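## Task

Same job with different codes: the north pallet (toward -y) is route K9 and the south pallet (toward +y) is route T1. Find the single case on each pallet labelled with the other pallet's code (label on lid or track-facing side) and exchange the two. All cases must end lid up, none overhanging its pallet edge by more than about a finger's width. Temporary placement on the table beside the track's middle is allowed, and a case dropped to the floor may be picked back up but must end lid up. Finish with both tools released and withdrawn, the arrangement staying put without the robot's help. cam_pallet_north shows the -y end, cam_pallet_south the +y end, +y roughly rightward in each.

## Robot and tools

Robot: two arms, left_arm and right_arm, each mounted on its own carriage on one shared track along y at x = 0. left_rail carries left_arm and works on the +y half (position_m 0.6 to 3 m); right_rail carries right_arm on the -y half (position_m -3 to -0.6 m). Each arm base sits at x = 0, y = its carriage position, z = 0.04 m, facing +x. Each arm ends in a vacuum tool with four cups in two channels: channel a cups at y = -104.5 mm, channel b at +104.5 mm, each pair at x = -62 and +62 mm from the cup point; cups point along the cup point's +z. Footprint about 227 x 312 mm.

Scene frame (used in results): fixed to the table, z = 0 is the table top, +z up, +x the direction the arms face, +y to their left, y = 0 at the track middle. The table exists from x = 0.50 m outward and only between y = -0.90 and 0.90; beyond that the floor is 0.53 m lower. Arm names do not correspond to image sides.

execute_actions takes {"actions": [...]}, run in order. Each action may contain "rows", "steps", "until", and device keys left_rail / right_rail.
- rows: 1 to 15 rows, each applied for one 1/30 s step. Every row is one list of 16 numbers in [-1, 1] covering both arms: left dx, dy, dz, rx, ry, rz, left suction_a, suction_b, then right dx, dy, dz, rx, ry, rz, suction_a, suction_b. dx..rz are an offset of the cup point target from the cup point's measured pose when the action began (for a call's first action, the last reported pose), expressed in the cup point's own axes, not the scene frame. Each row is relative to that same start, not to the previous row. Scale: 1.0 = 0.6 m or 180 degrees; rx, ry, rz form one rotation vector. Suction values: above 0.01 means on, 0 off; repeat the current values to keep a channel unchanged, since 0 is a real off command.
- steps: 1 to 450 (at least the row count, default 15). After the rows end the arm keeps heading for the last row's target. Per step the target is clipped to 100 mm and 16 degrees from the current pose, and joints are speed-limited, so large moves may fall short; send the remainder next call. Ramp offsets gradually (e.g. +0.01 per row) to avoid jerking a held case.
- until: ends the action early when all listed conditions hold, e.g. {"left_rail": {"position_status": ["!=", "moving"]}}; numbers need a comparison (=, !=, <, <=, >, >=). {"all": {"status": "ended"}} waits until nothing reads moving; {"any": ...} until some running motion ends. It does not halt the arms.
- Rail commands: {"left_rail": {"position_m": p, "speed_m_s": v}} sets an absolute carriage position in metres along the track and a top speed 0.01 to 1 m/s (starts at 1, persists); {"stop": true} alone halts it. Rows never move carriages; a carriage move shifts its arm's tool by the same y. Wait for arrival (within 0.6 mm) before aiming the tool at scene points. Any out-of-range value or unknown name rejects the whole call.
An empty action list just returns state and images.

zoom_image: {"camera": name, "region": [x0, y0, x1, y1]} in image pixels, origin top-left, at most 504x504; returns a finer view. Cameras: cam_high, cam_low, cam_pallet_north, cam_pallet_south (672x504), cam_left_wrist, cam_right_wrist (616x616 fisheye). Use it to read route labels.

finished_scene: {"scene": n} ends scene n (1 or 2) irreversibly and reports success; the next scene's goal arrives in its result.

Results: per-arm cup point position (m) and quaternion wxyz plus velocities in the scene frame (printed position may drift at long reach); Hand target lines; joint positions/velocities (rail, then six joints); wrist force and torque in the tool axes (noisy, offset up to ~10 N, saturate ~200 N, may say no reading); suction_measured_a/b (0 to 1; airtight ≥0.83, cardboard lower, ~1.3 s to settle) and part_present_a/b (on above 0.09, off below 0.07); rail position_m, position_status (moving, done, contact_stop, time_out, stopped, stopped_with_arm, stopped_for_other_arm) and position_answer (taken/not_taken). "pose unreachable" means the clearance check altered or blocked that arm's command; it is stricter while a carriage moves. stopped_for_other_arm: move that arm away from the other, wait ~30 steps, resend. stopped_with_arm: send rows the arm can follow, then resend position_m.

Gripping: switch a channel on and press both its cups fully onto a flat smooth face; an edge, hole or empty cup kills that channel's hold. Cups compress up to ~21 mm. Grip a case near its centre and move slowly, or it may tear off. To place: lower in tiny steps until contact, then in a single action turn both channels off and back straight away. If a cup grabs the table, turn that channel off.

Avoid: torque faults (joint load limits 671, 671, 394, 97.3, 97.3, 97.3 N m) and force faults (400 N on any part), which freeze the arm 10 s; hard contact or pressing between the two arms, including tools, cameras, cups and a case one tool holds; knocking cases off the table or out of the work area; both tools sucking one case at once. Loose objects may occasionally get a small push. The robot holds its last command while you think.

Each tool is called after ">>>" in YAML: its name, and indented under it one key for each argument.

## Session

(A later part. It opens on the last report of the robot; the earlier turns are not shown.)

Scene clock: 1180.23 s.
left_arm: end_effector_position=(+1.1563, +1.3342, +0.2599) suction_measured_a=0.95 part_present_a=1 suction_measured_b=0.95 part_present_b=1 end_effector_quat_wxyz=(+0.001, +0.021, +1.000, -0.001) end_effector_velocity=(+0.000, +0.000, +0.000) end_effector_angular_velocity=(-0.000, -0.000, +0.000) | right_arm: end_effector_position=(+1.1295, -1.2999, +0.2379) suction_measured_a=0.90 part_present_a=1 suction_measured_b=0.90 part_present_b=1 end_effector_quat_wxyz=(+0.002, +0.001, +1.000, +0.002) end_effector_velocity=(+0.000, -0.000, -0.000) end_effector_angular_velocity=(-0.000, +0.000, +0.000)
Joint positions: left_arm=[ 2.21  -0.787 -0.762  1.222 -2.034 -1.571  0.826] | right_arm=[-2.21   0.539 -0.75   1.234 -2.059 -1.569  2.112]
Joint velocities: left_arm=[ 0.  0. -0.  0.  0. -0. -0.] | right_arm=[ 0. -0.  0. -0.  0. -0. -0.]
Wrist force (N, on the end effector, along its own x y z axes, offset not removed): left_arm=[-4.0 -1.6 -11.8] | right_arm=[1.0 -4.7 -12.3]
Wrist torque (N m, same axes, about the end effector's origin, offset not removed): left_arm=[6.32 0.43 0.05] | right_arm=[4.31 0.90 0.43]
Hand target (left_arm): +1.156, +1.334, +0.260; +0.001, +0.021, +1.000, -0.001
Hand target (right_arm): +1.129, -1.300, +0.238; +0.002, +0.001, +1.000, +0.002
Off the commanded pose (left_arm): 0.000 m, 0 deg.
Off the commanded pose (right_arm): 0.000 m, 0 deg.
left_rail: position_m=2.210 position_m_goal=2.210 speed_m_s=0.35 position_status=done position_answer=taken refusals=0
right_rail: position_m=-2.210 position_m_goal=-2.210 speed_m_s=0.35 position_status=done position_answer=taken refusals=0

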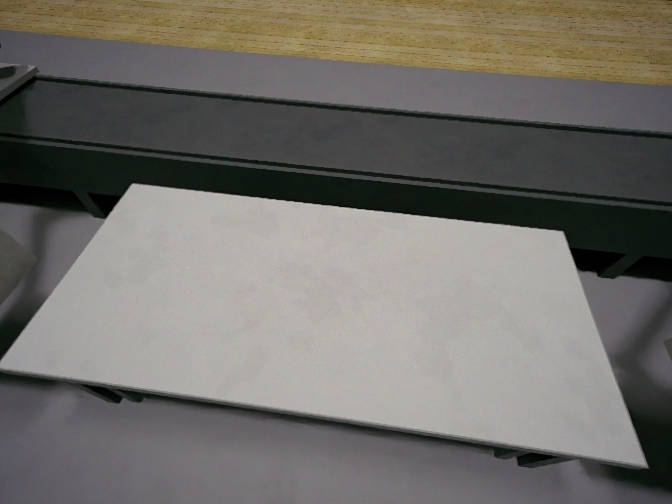

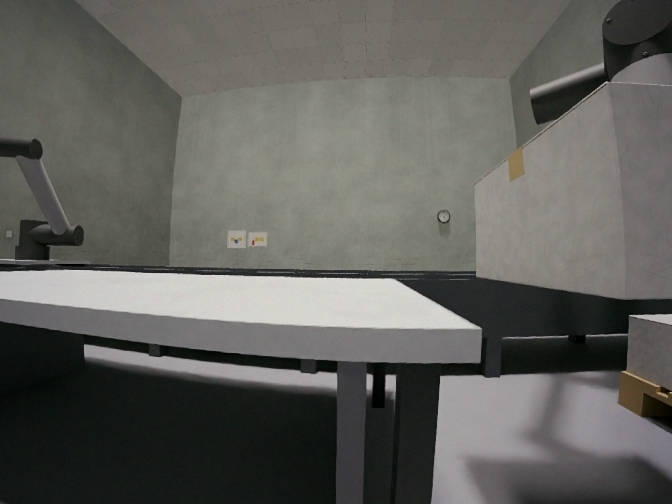

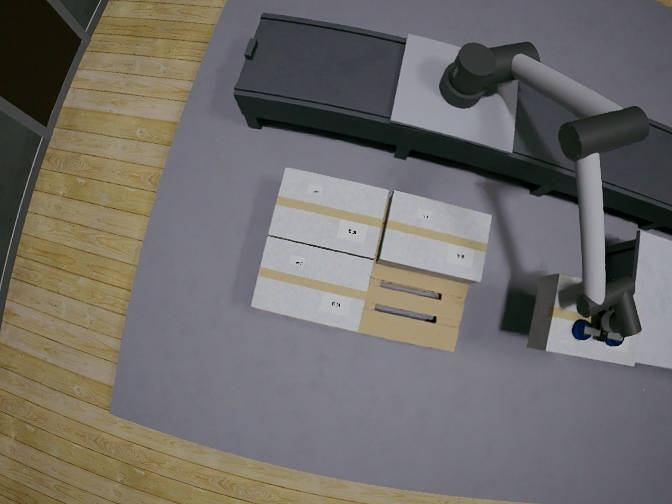

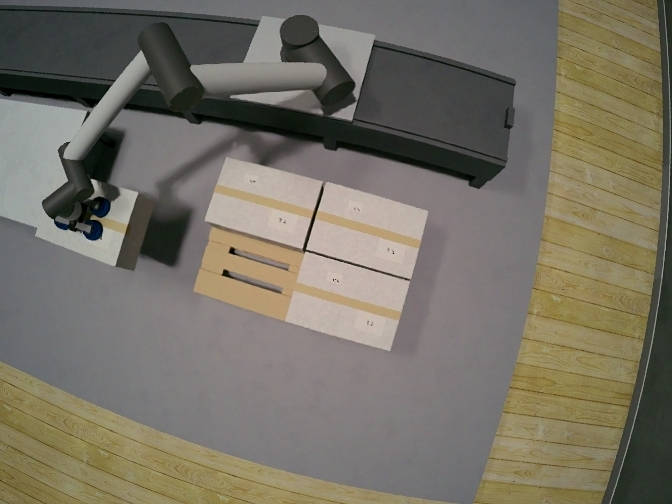

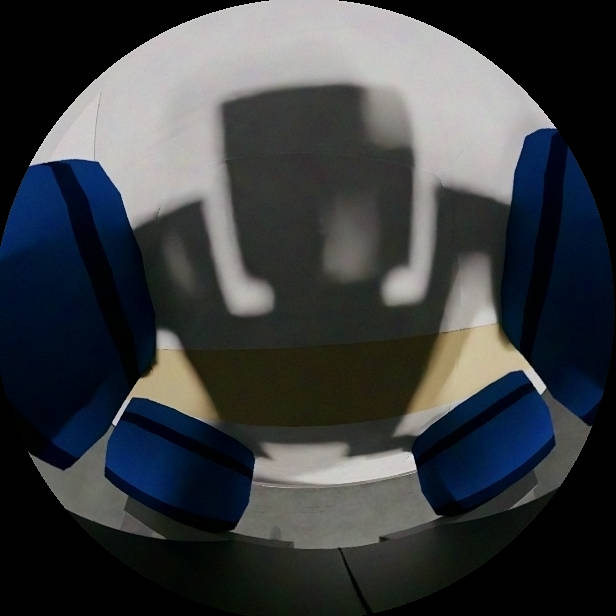

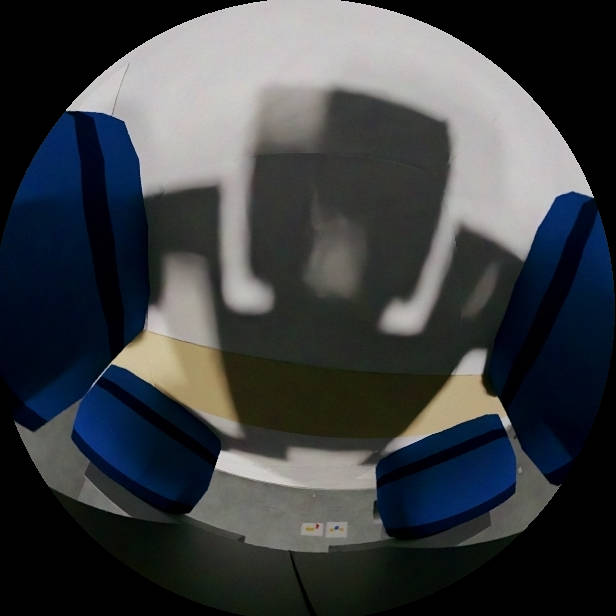

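>>> execute_actions:
  actions:
    - {"rows":[ [-0.0004,0.0005,0.0033,0,0,0,1,1,-0.0008,-0.0009,0.0031,0,0,0,1,1], [-0.0013,0.0017,0.0115,0,0,0,1,1,-0.0028,-0.0030,0.0109,0,0,0,1,1], [-0.0029,0.0038,0.0262,0,0,0,1,1,-0.0063,-0.0069,0.0248,0,0,0,1,1], [-0.0053,0.0069,0.0476,0,0,0,1,1,-0.0114,-0.0125,0.0450,0,0,-0.0001,1,1], [-0.0085,0.0109,0.0756,0,0,0,1,1,-0.0181,-0.0198,0.0715,0,0,-0.0001,1,1], [-0.0121,0.0157,0.1084,0,0,0,1,1,-0.0260,-0.0284,0.1025,0,0,-0.0002,1,1], [-0.0160,0.0206,0.1429,0,0,0,1,1,-0.0342,-0.0374,0.1351,0,0,-0.0002,1,1], [-0.0199,0.0256,0.1773,0,0,0,1,1,-0.0425,-0.0465,0.1677,0,0,-0.0003,1,1], [-0.0237,0.0306,0.2118,0,0,0,1,1,-0.0507,-0.0555,0.2003,0,0,-0.0003,1,1], [-0.0276,0.0356,0.2463,0,0,0,1,1,-0.0590,-0.0646,0.2330,0,0,-0.0004,1,1], [-0.0315,0.0405,0.2807,0,0,0,1,1,-0.0672,-0.0736,0.2655,0,0,-0.0004,1,1], [-0.0353,0.0455,0.3152,0,0,0,1,1,-0.0755,-0.0826,0.2981,0,0,-0.0005,1,1], [-0.0392,0.0505,0.3498,0,0,0,1,1,-0.0838,-0.0917,0.3308,0,0,-0.0005,1,1], [-0.0431,0.0555,0.3843,0,0,0,1,1,-0.0920,-0.1007,0.3634,0,0,-0.0006,1,1], [-0.0758,0.0977,0.6765,0,0,0,1,1,-0.1620,-0.1773,0.6398,0,0,-0.001,1,1] ],"steps":24}

Scene clock: 1247.90 s.
left_arm: end_effector_position=(+1.1896, +1.3886, -0.0824) suction_measured_a=0.95 part_present_a=1 suction_measured_b=0.95 part_present_b=1 end_effector_quat_wxyz=(+0.000, +0.021, +1.000, -0.000) end_effector_velocity=(+0.079, +0.066, -0.562) end_effector_angular_velocity=(-0.009, -0.010, +0.000) | right_arm: end_effector_position=(+1.2048, -1.3966, -0.0868) suction_measured_a=0.90 part_present_a=1 suction_measured_b=0.90 part_present_b=1 end_effector_quat_wxyz=(+0.001, -0.000, +1.000, +0.002) end_effector_velocity=(+0.148, -0.140, -0.536) end_effector_angular_velocity=(+0.004, -0.009, +0.000)
Joint positions: left_arm=[ 2.21  -0.744 -0.526  1.289 -2.335 -1.571  0.869] | right_arm=[-2.21   0.455 -0.516  1.273 -2.332 -1.569  2.025]
Joint velocities: left_arm=[ 0.     0.071  0.491 -0.115 -0.389  0.     0.071] | right_arm=[ 0.    -0.132  0.485 -0.156 -0.338 -0.    -0.133]
Wrist force (N, on the end effector, along its own x y z axes, offset not removed): left_arm=[9.3 -0.4 -5.2] | right_arm=[3.0 -6.1 -15.0]
Wrist torque (N m, same axes, about the end effector's origin, offset not removed): left_arm=[5.84 -0.57 -0.33] | right_arm=[4.54 0.86 0.26]
Hand target (left_arm): +1.199, +1.394, -0.143; +0.001, +0.021, +1.000, -0.001
Hand target (right_arm): +1.221, -1.409, -0.143; +0.002, -0.001, +1.000, +0.002
Off the commanded pose (left_arm): 0.066 m, 0 deg.
Off the commanded pose (right_arm): 0.064 m, 0 deg.
left_rail: position_m=2.210 position_m_goal=2.210 speed_m_s=0.35 position_status=done position_answer=taken refusals=0
right_rail: position_m=-2.210 position_m_goal=-2.210 speed_m_s=0.35 position_status=done position_answer=taken refusals=0

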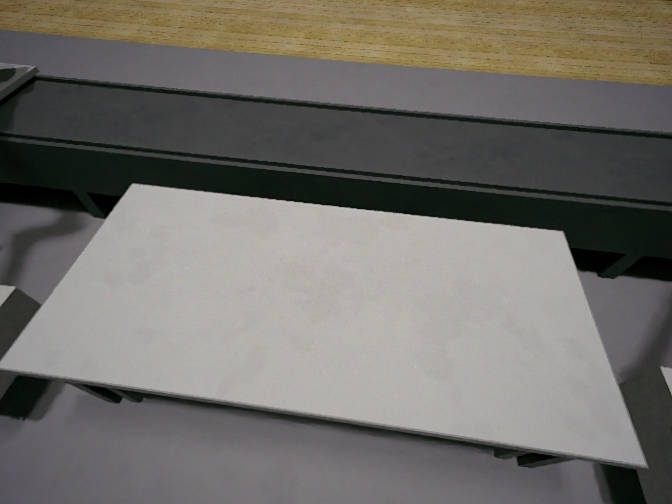

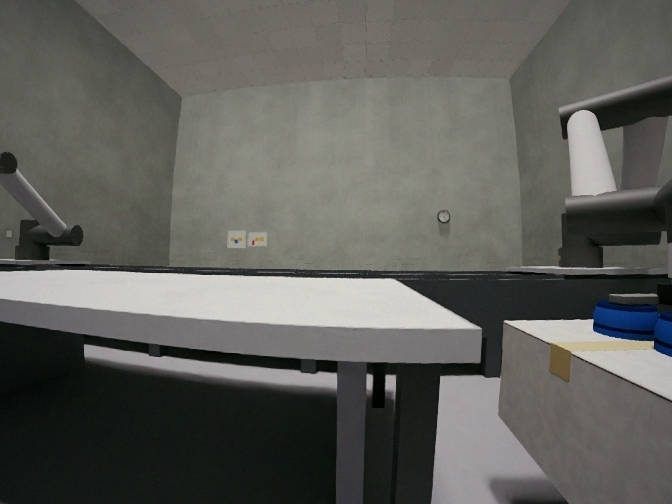

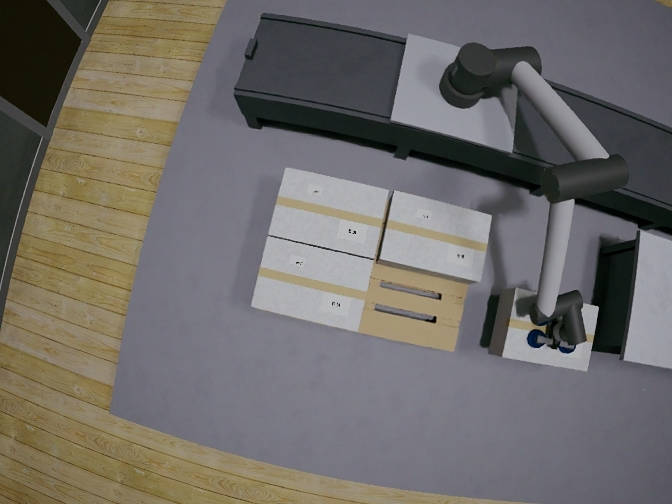

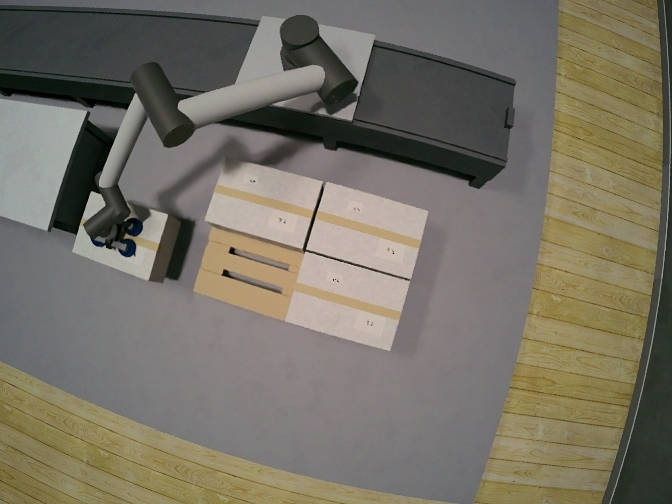

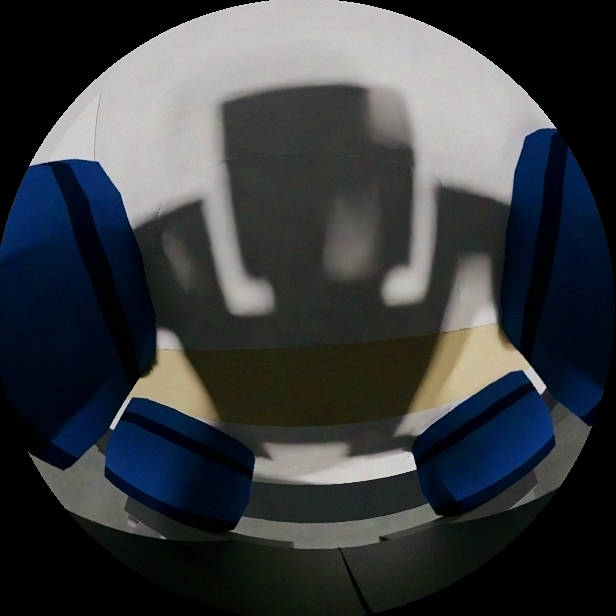

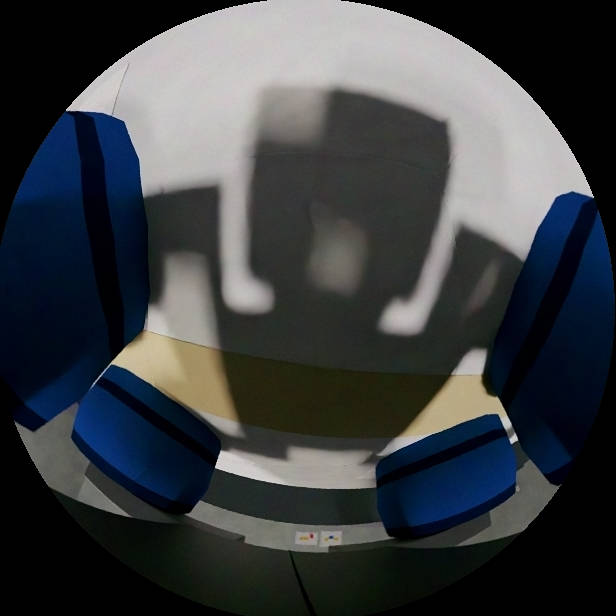

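>>> execute_actions:
  actions: []

Scene clock: 1251.77 s.
left_arm: end_effector_position=(+1.1989, +1.3944, -0.1429) suction_measured_a=0.95 part_present_a=1 suction_measured_b=0.95 part_present_b=1 end_effector_quat_wxyz=(+0.001, +0.021, +1.000, -0.001) end_effector_velocity=(-0.000, +0.000, -0.000) end_effector_angular_velocity=(+0.000, +0.000, +0.000) | right_arm: end_effector_position=(+1.2209, -1.4092, -0.1433) suction_measured_a=0.90 part_present_a=1 suction_measured_b=0.90 part_present_b=1 end_effector_quat_wxyz=(+0.002, -0.001, +1.000, +0.002) end_effector_velocity=(-0.000, -0.000, -0.000) end_effector_angular_velocity=(-0.000, +0.000, -0.000)
Joint positions: left_arm=[ 2.21  -0.737 -0.471  1.27  -2.372 -1.571  0.877] | right_arm=[-2.21   0.442 -0.462  1.25  -2.363 -1.569  2.012]
Joint velocities: left_arm=[ 0.  0.  0. -0.  0. -0. -0.] | right_arm=[ 0.  0.  0.  0. -0. -0.  0.]
Wrist force (N, on the end effector, along its own x y z axes, offset not removed): left_arm=[0.8 -0.8 -6.1] | right_arm=[0.1 -6.2 -17.2]
Wrist torque (N m, same axes, about the end effector's origin, offset not removed): left_arm=[6.37 -0.36 -0.11] | right_arm=[4.07 1.16 0.50]
Hand target (left_arm): +1.199, +1.394, -0.143; +0.001, +0.021, +1.000, -0.001
Hand target (right_arm): +1.221, -1.409, -0.143; +0.002, -0.001, +1.000, +0.002
Off the commanded pose (left_arm): 0.008 m, 0 deg.
Off the commanded pose (right_arm): 0.009 m, 0 deg.
left_rail: position_m=2.210 position_m_goal=2.210 speed_m_s=0.35 position_status=done position_answer=taken refusals=0
right_rail: position_m=-2.210 position_m_goal=-2.210 speed_m_s=0.35 position_status=done position_answer=taken refusals=0

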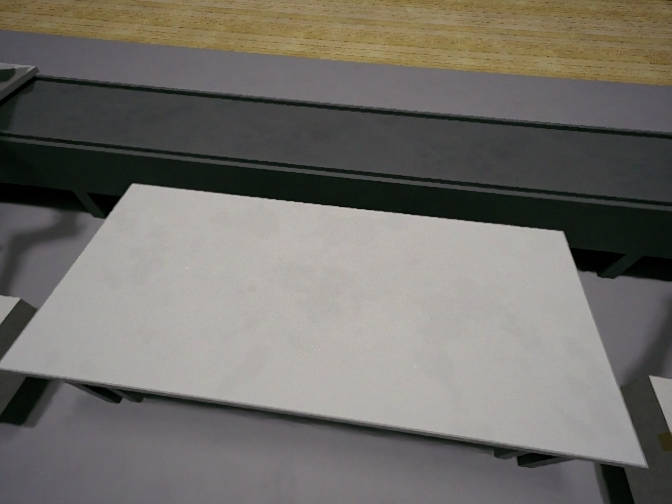

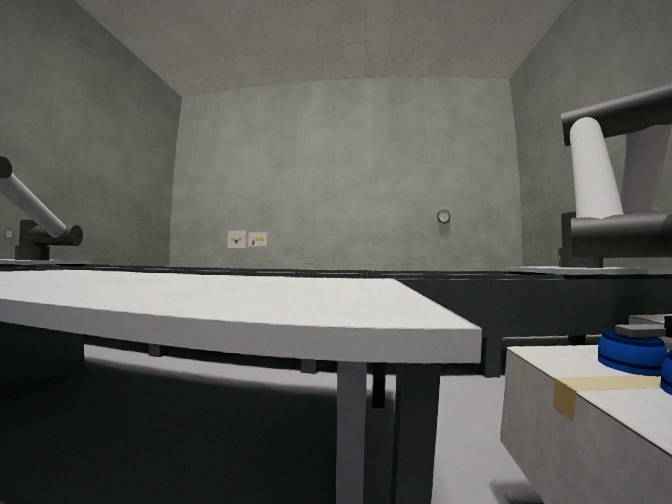

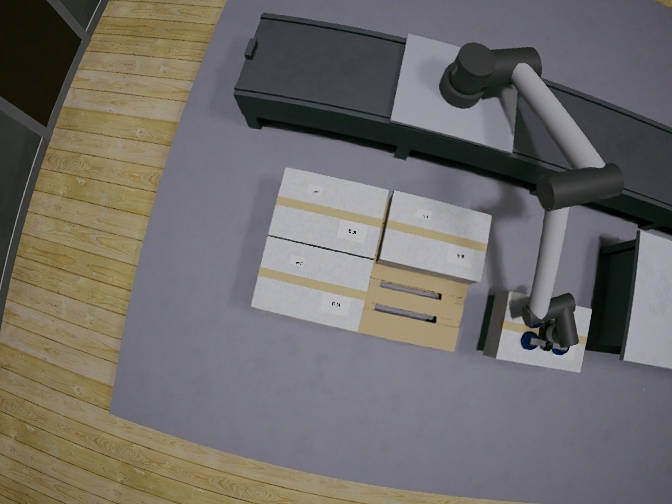

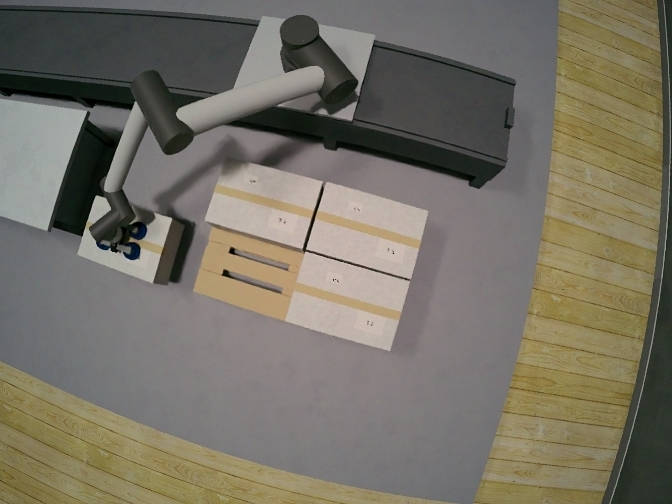

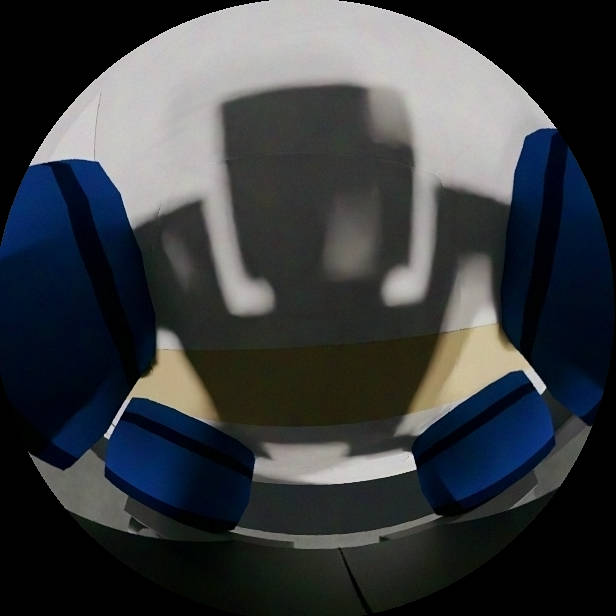

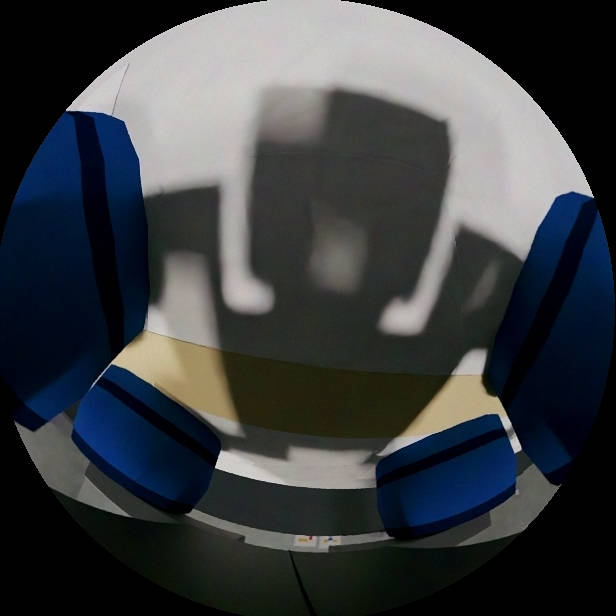

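>>> execute_actions:
  actions:
    - {"rows":[[-0.0077,0.0003,0.005,0,0,0,1,1,-0.0093,0,0.0045,0,0,0,1,1]],"steps":1,"left_rail":{"position_m":2.38,"speed_m_s":0.15},"right_rail":{"position_m":-2.375,"speed_m_s":0.15}}

Scene clock: 1271.50 s.
left_arm: end_effector_position=(+1.1989, +1.3944, -0.1429) suction_measured_a=0.95 part_present_a=1 suction_measured_b=0.95 part_present_b=1 end_effector_quat_wxyz=(+0.001, +0.021, +1.000, -0.001) end_effector_velocity=(-0.000, +0.001, -0.002) end_effector_angular_velocity=(+0.001, +0.001, +0.000) | right_arm: end_effector_position=(+1.2209, -1.4092, -0.1433) suction_measured_a=0.90 part_present_a=1 suction_measured_b=0.90 part_present_b=1 end_effector_quat_wxyz=(+0.002, -0.001, +1.000, +0.002) end_effector_velocity=(-0.000, -0.001, -0.002) end_effector_angular_velocity=(-0.001, +0.001, -0.000)
Joint positions: left_arm=[ 2.21  -0.737 -0.471  1.27  -2.372 -1.571  0.877] | right_arm=[-2.21   0.442 -0.462  1.25  -2.363 -1.569  2.012]
Joint velocities: left_arm=[0.    0.    0.001 0.    0.    0.    0.   ] | right_arm=[ 0.    -0.     0.001 -0.     0.    -0.    -0.   ]
Wrist force (N, on the end effector, along its own x y z axes, offset not removed): left_arm=[5.2 -0.6 -6.0] | right_arm=[3.9 -5.1 -15.1]
Wrist torque (N m, same axes, about the end effector's origin, offset not removed): left_arm=[6.34 -0.98 -0.13] | right_arm=[4.20 0.57 0.48]
Hand target (left_arm): +1.203, +1.396, -0.146; +0.001, +0.021, +1.000, -0.001
Hand target (right_arm): +1.226, -1.411, -0.146; +0.002, -0.001, +1.000, +0.002
Off the commanded pose (left_arm): 0.006 m, 0 deg.
Off the commanded pose (right_arm): 0.006 m, 0 deg.
left_rail: position_m=2.210 position_m_goal=2.380 speed_m_s=0.15 position_status=moving position_answer=taken refusals=0
right_rail: position_m=-2.210 position_m_goal=-2.375 speed_m_s=0.15 position_status=moving position_answer=taken refusals=0

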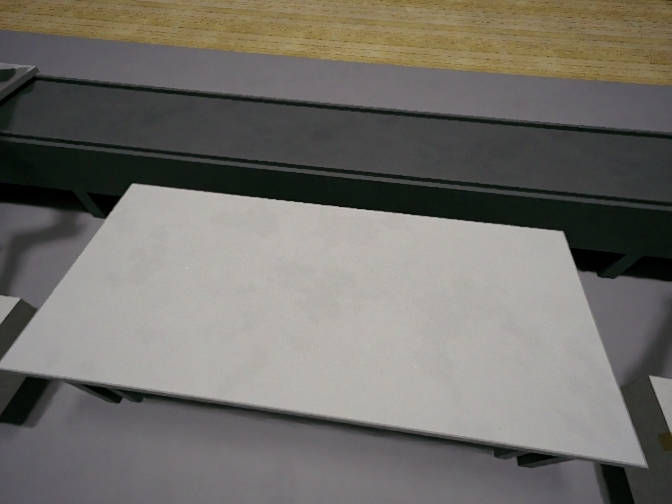

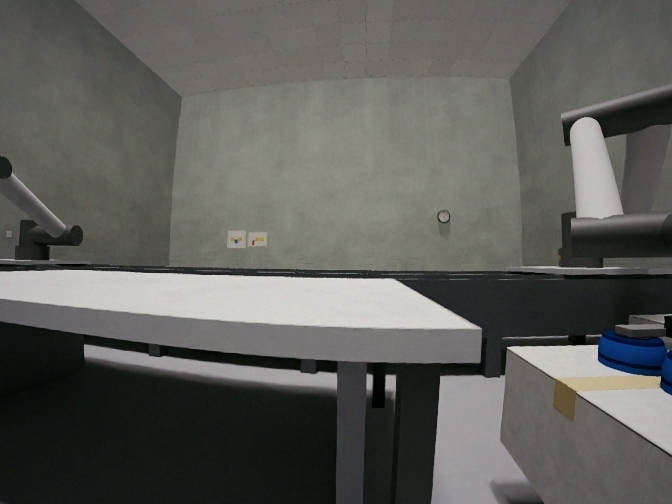

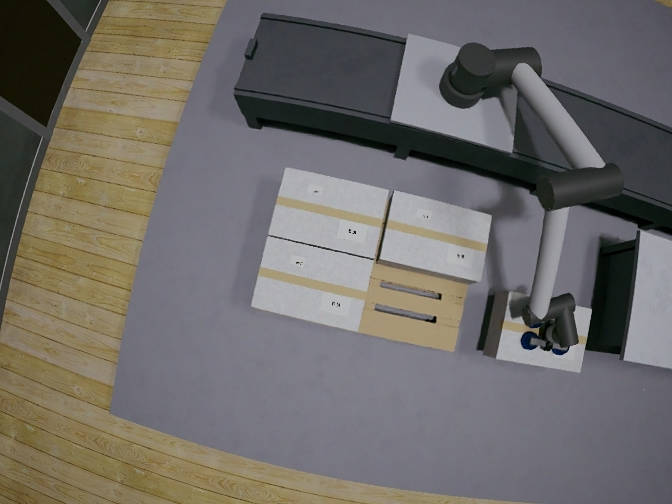

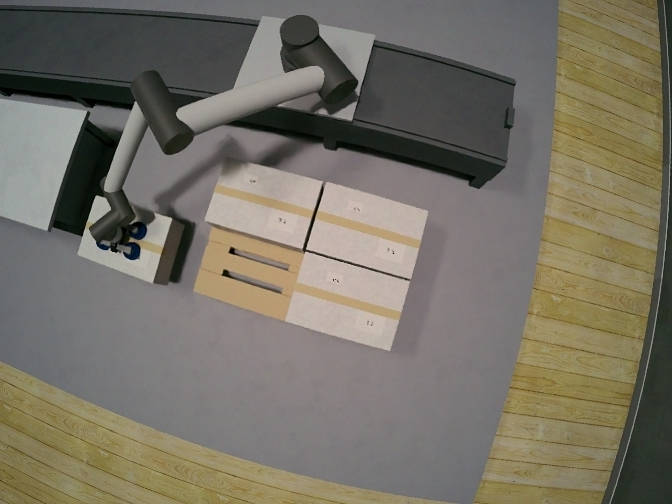

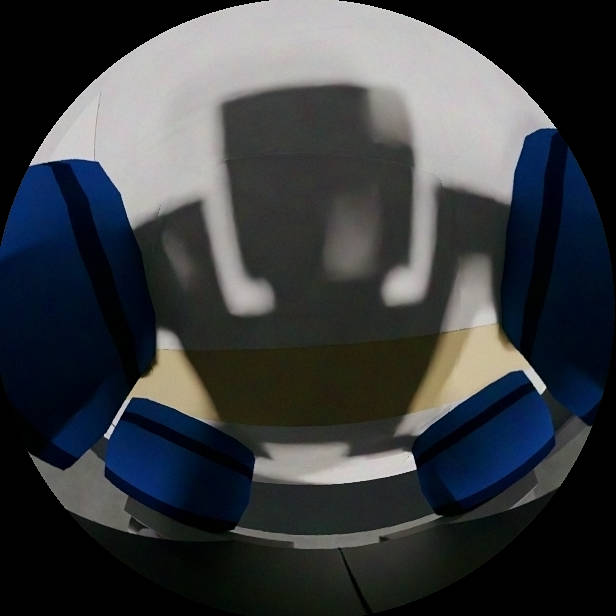

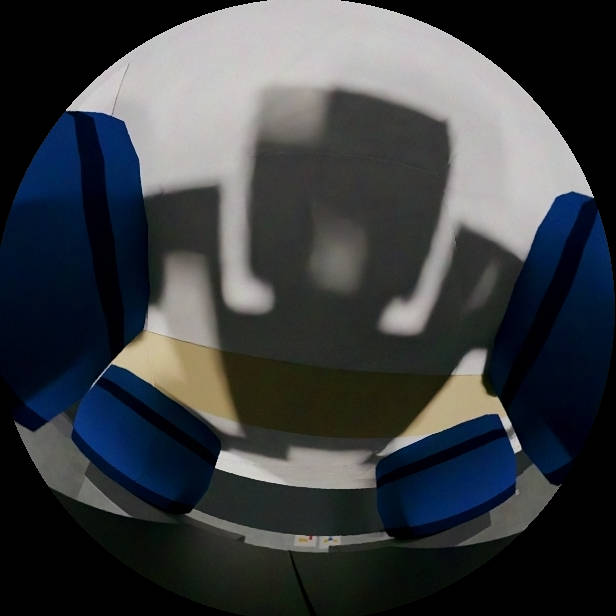

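>>> execute_actions:
  actions: []

>>> zoom_image:
  camera: "cam_pallet_north"
  region: [430, 250, 570, 380]

>>> zoom_image:
  camera: "cam_pallet_south"
  region: [100, 185, 240, 310]

Scene clock: 1278.43 s.
left_arm: end_effector_position=(+1.2035, +1.5643, -0.1459) suction_measured_a=0.95 part_present_a=1 suction_measured_b=0.95 part_present_b=1 end_effector_quat_wxyz=(+0.001, +0.021, +1.000, -0.001) end_effector_velocity=(-0.000, -0.000, +0.000) end_effector_angular_velocity=(-0.000, -0.000, -0.000) | right_arm: end_effector_position=(+1.2264, -1.5742, -0.1460) suction_measured_a=0.90 part_present_a=1 suction_measured_b=0.90 part_present_b=1 end_effector_quat_wxyz=(+0.002, -0.001, +1.000, +0.002) end_effector_velocity=(+0.000, -0.000, -0.000) end_effector_angular_velocity=(-0.000, -0.000, -0.000)
Joint positions: left_arm=[ 2.38  -0.734 -0.465  1.262 -2.369 -1.571  0.879] | right_arm=[-2.375  0.44  -0.456  1.239 -2.359 -1.569  2.01 ]
Joint velocities: left_arm=[ 0. -0. -0.  0. -0.  0.  0.] | right_arm=[ 0.  0.  0. -0.  0. -0.  0.]
Wrist force (N, on the end effector, along its own x y z axes, offset not removed): left_arm=[3.4 -3.6 -8.8] | right_arm=[3.6 -1.8 -15.3]
Wrist torque (N m, same axes, about the end effector's origin, offset not removed): left_arm=[5.93 -0.68 -0.11] | right_arm=[4.63 0.50 0.39]
Hand target (left_arm): +1.203, +1.564, -0.146; +0.001, +0.021, +1.000, -0.001
Hand target (right_arm): +1.226, -1.574, -0.146; +0.002, -0.001, +1.000, +0.002
Off the commanded pose (left_arm): 0.000 m, 0 deg.
Off the commanded pose (right_arm): 0.000 m, 0 deg.
left_rail: position_m=2.380 position_m_goal=2.380 speed_m_s=0.15 position_status=done position_answer=taken refusals=0
right_rail: position_m=-2.375 position_m_goal=-2.375 speed_m_s=0.15 position_status=done position_answer=taken refusals=0

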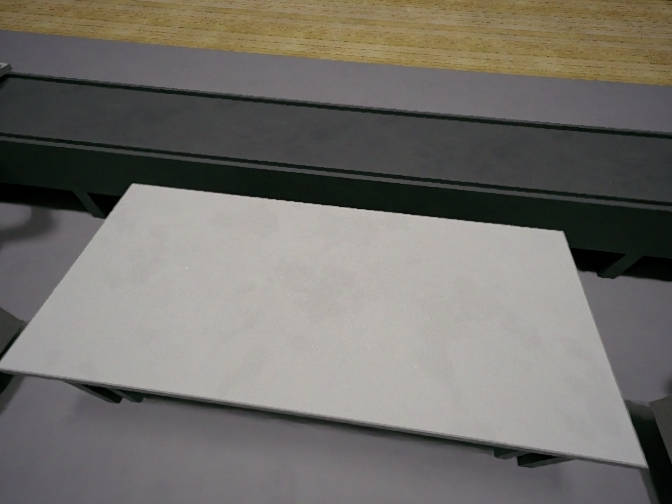

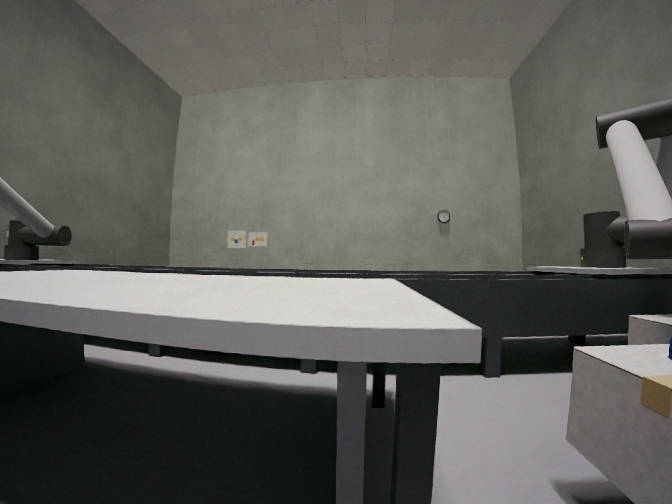

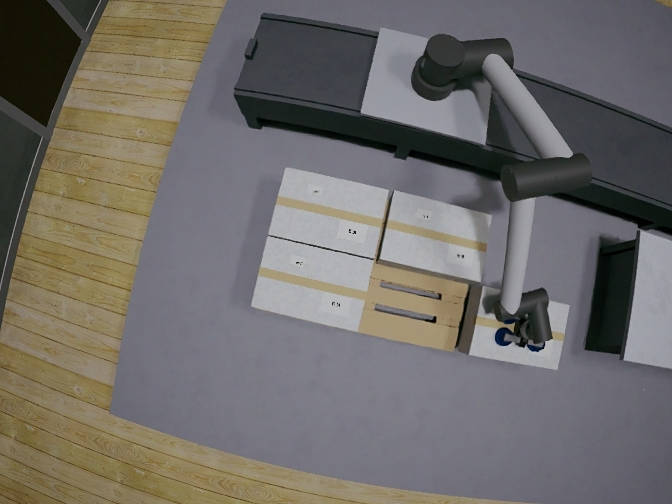

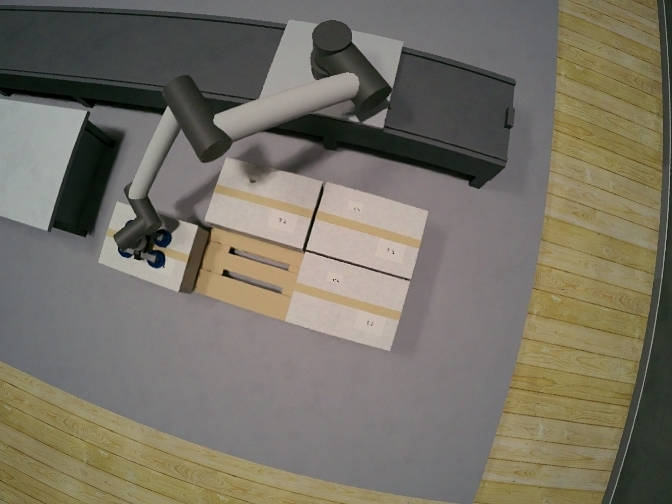

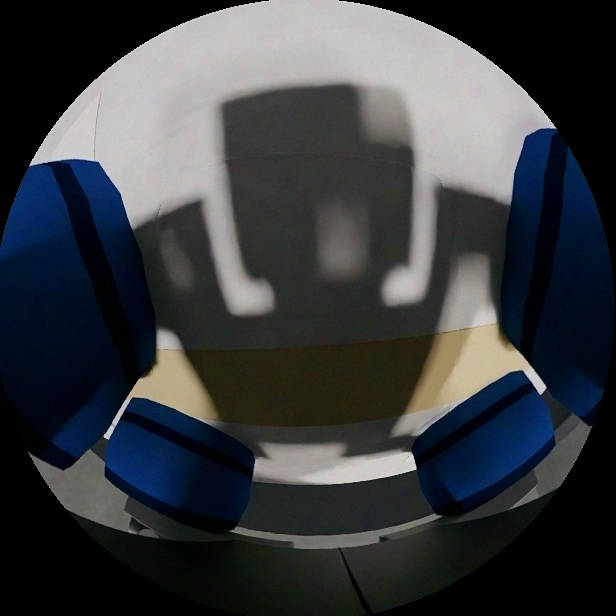

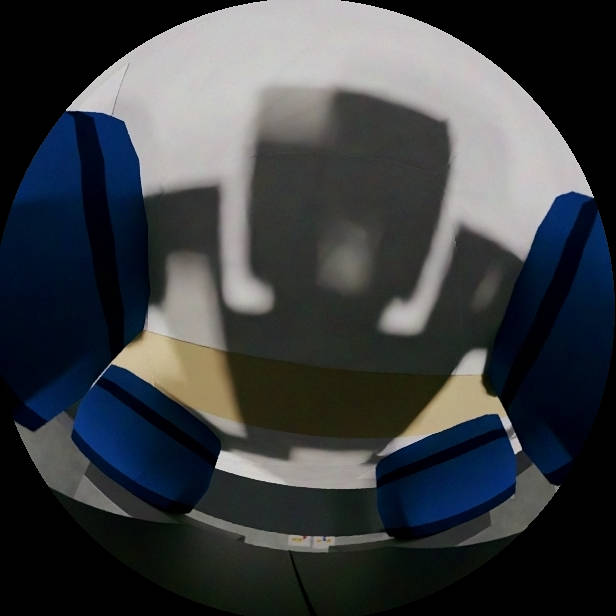

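Region (430, 250, 570, 380) of cam_pallet_north's 672x504 image, scaled by 3.600, with more detail than that image has; it fills the top 468 rows of this view, and the rest is white.

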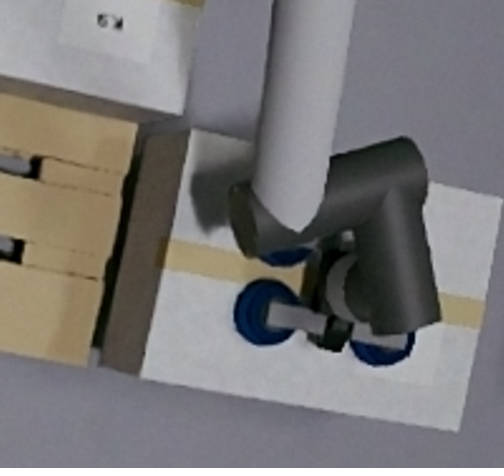

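Region (100, 185, 240, 310) of cam_pallet_south's 672x504 image, scaled by 3.600, with more detail than that image has; it fills the top 450 rows of this view, and the rest is white.

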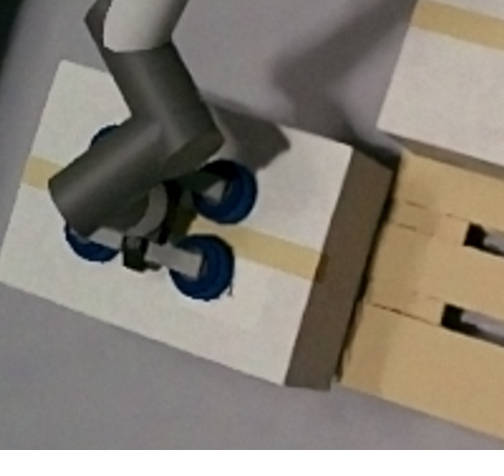

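>>> execute_actions:
  actions:
    - {"steps":1,"left_rail":{"position_m":2.978,"speed_m_s":0.18},"right_rail":{"position_m":-2.977,"speed_m_s":0.18}}

Scene clock: 1300.80 s.
left_arm: end_effector_position=(+1.2035, +1.5643, -0.1459) suction_measured_a=0.95 part_present_a=1 suction_measured_b=0.95 part_present_b=1 end_effector_quat_wxyz=(+0.001, +0.021, +1.000, -0.001) end_effector_velocity=(+0.000, -0.000, +0.000) end_effector_angular_velocity=(-0.000, -0.000, -0.000) | right_arm: end_effector_position=(+1.2264, -1.5742, -0.1459) suction_measured_a=0.90 part_present_a=1 suction_measured_b=0.90 part_present_b=1 end_effector_quat_wxyz=(+0.002, -0.001, +1.000, +0.002) end_effector_velocity=(+0.000, -0.000, -0.000) end_effector_angular_velocity=(-0.000, +0.000, -0.000)
Joint positions: left_arm=[ 2.38  -0.734 -0.465  1.262 -2.369 -1.571  0.879] | right_arm=[-2.375  0.44  -0.456  1.239 -2.359 -1.569  2.01 ]
Joint velocities: left_arm=[ 0. -0. -0.  0. -0.  0.  0.] | right_arm=[ 0. -0.  0. -0.  0.  0.  0.]
Wrist force (N, on the end effector, along its own x y z axes, offset not removed): left_arm=[3.2 1.3 -9.3] | right_arm=[-0.2 -2.5 -14.2]
Wrist torque (N m, same axes, about the end effector's origin, offset not removed): left_arm=[6.71 -0.64 -0.10] | right_arm=[4.35 1.15 0.49]
Hand target (left_arm): +1.204, +1.566, -0.146; +0.001, +0.021, +1.000, -0.001
Hand target (right_arm): +1.227, -1.576, -0.146; +0.002, -0.001, +1.000, +0.002
Off the commanded pose (left_arm): 0.000 m, 0 deg.
Off the commanded pose (right_arm): 0.000 m, 0 deg.
left_rail: position_m=2.380 position_m_goal=2.978 speed_m_s=0.18 position_status=moving position_answer=taken refusals=0
right_rail: position_m=-2.375 position_m_goal=-2.977 speed_m_s=0.18 position_status=moving position_answer=taken refusals=0

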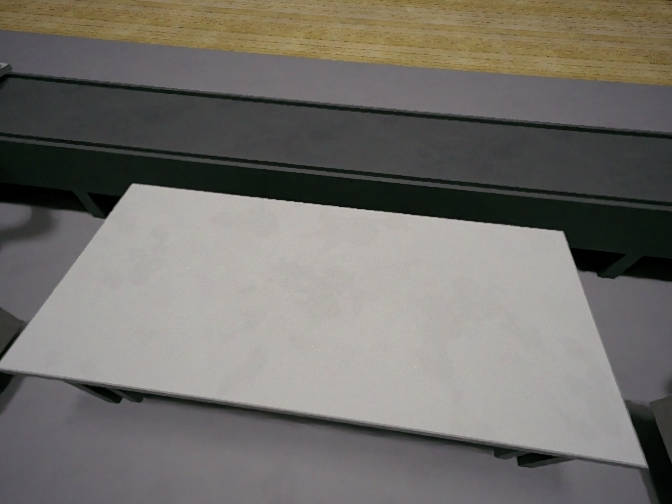

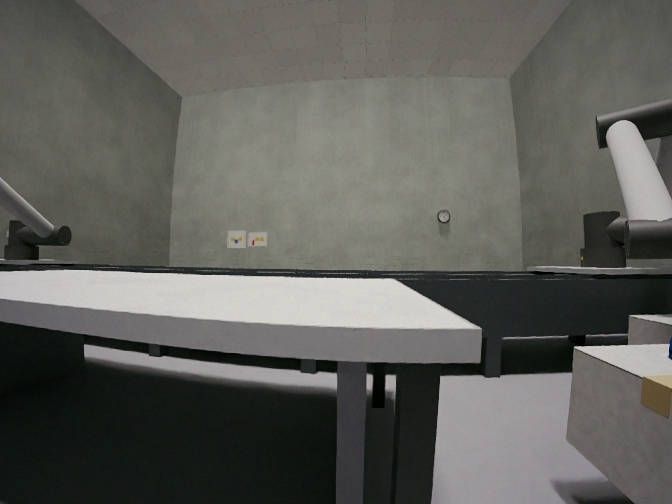

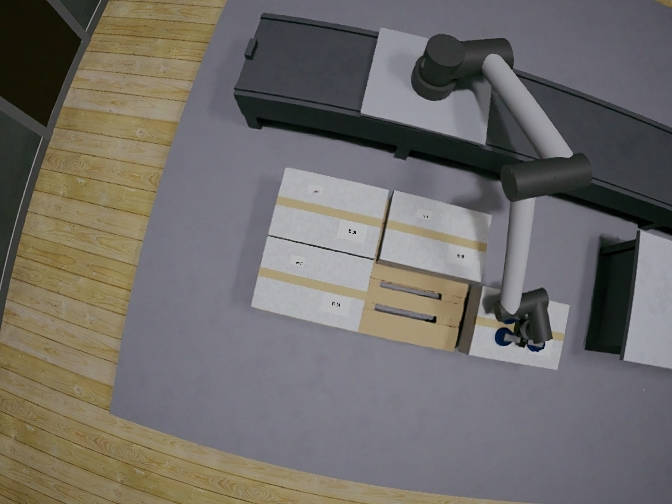

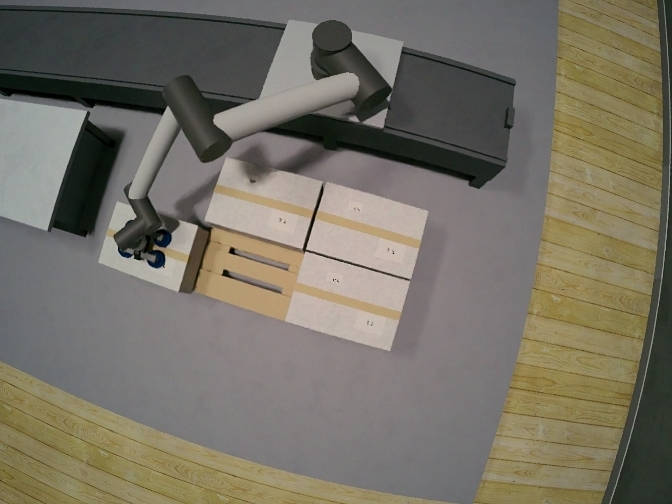

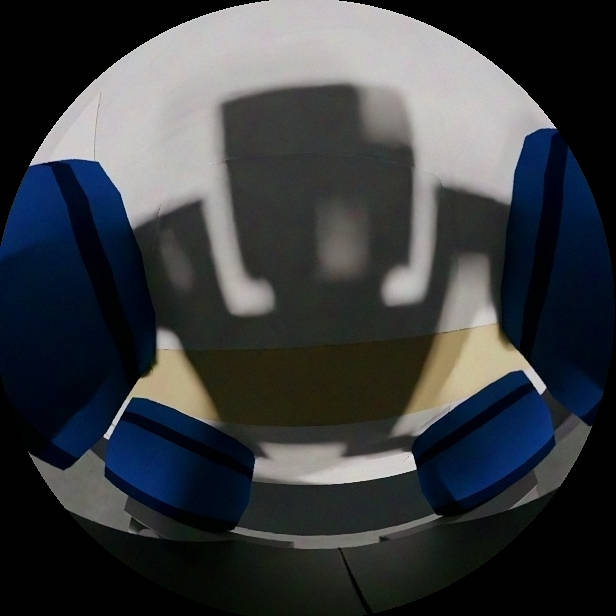

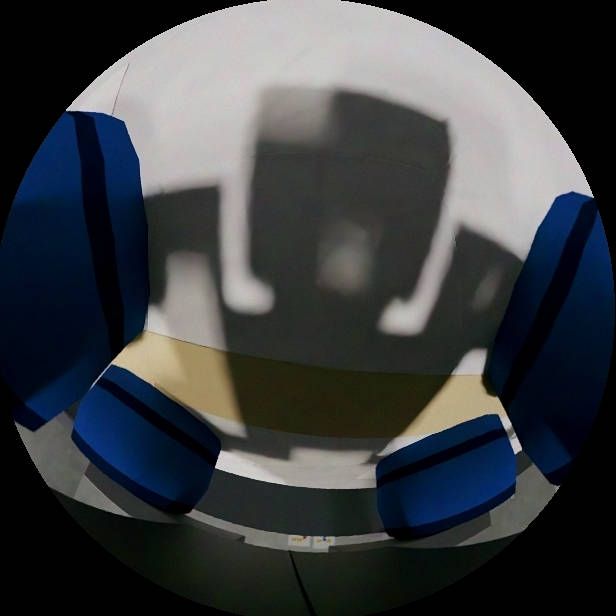

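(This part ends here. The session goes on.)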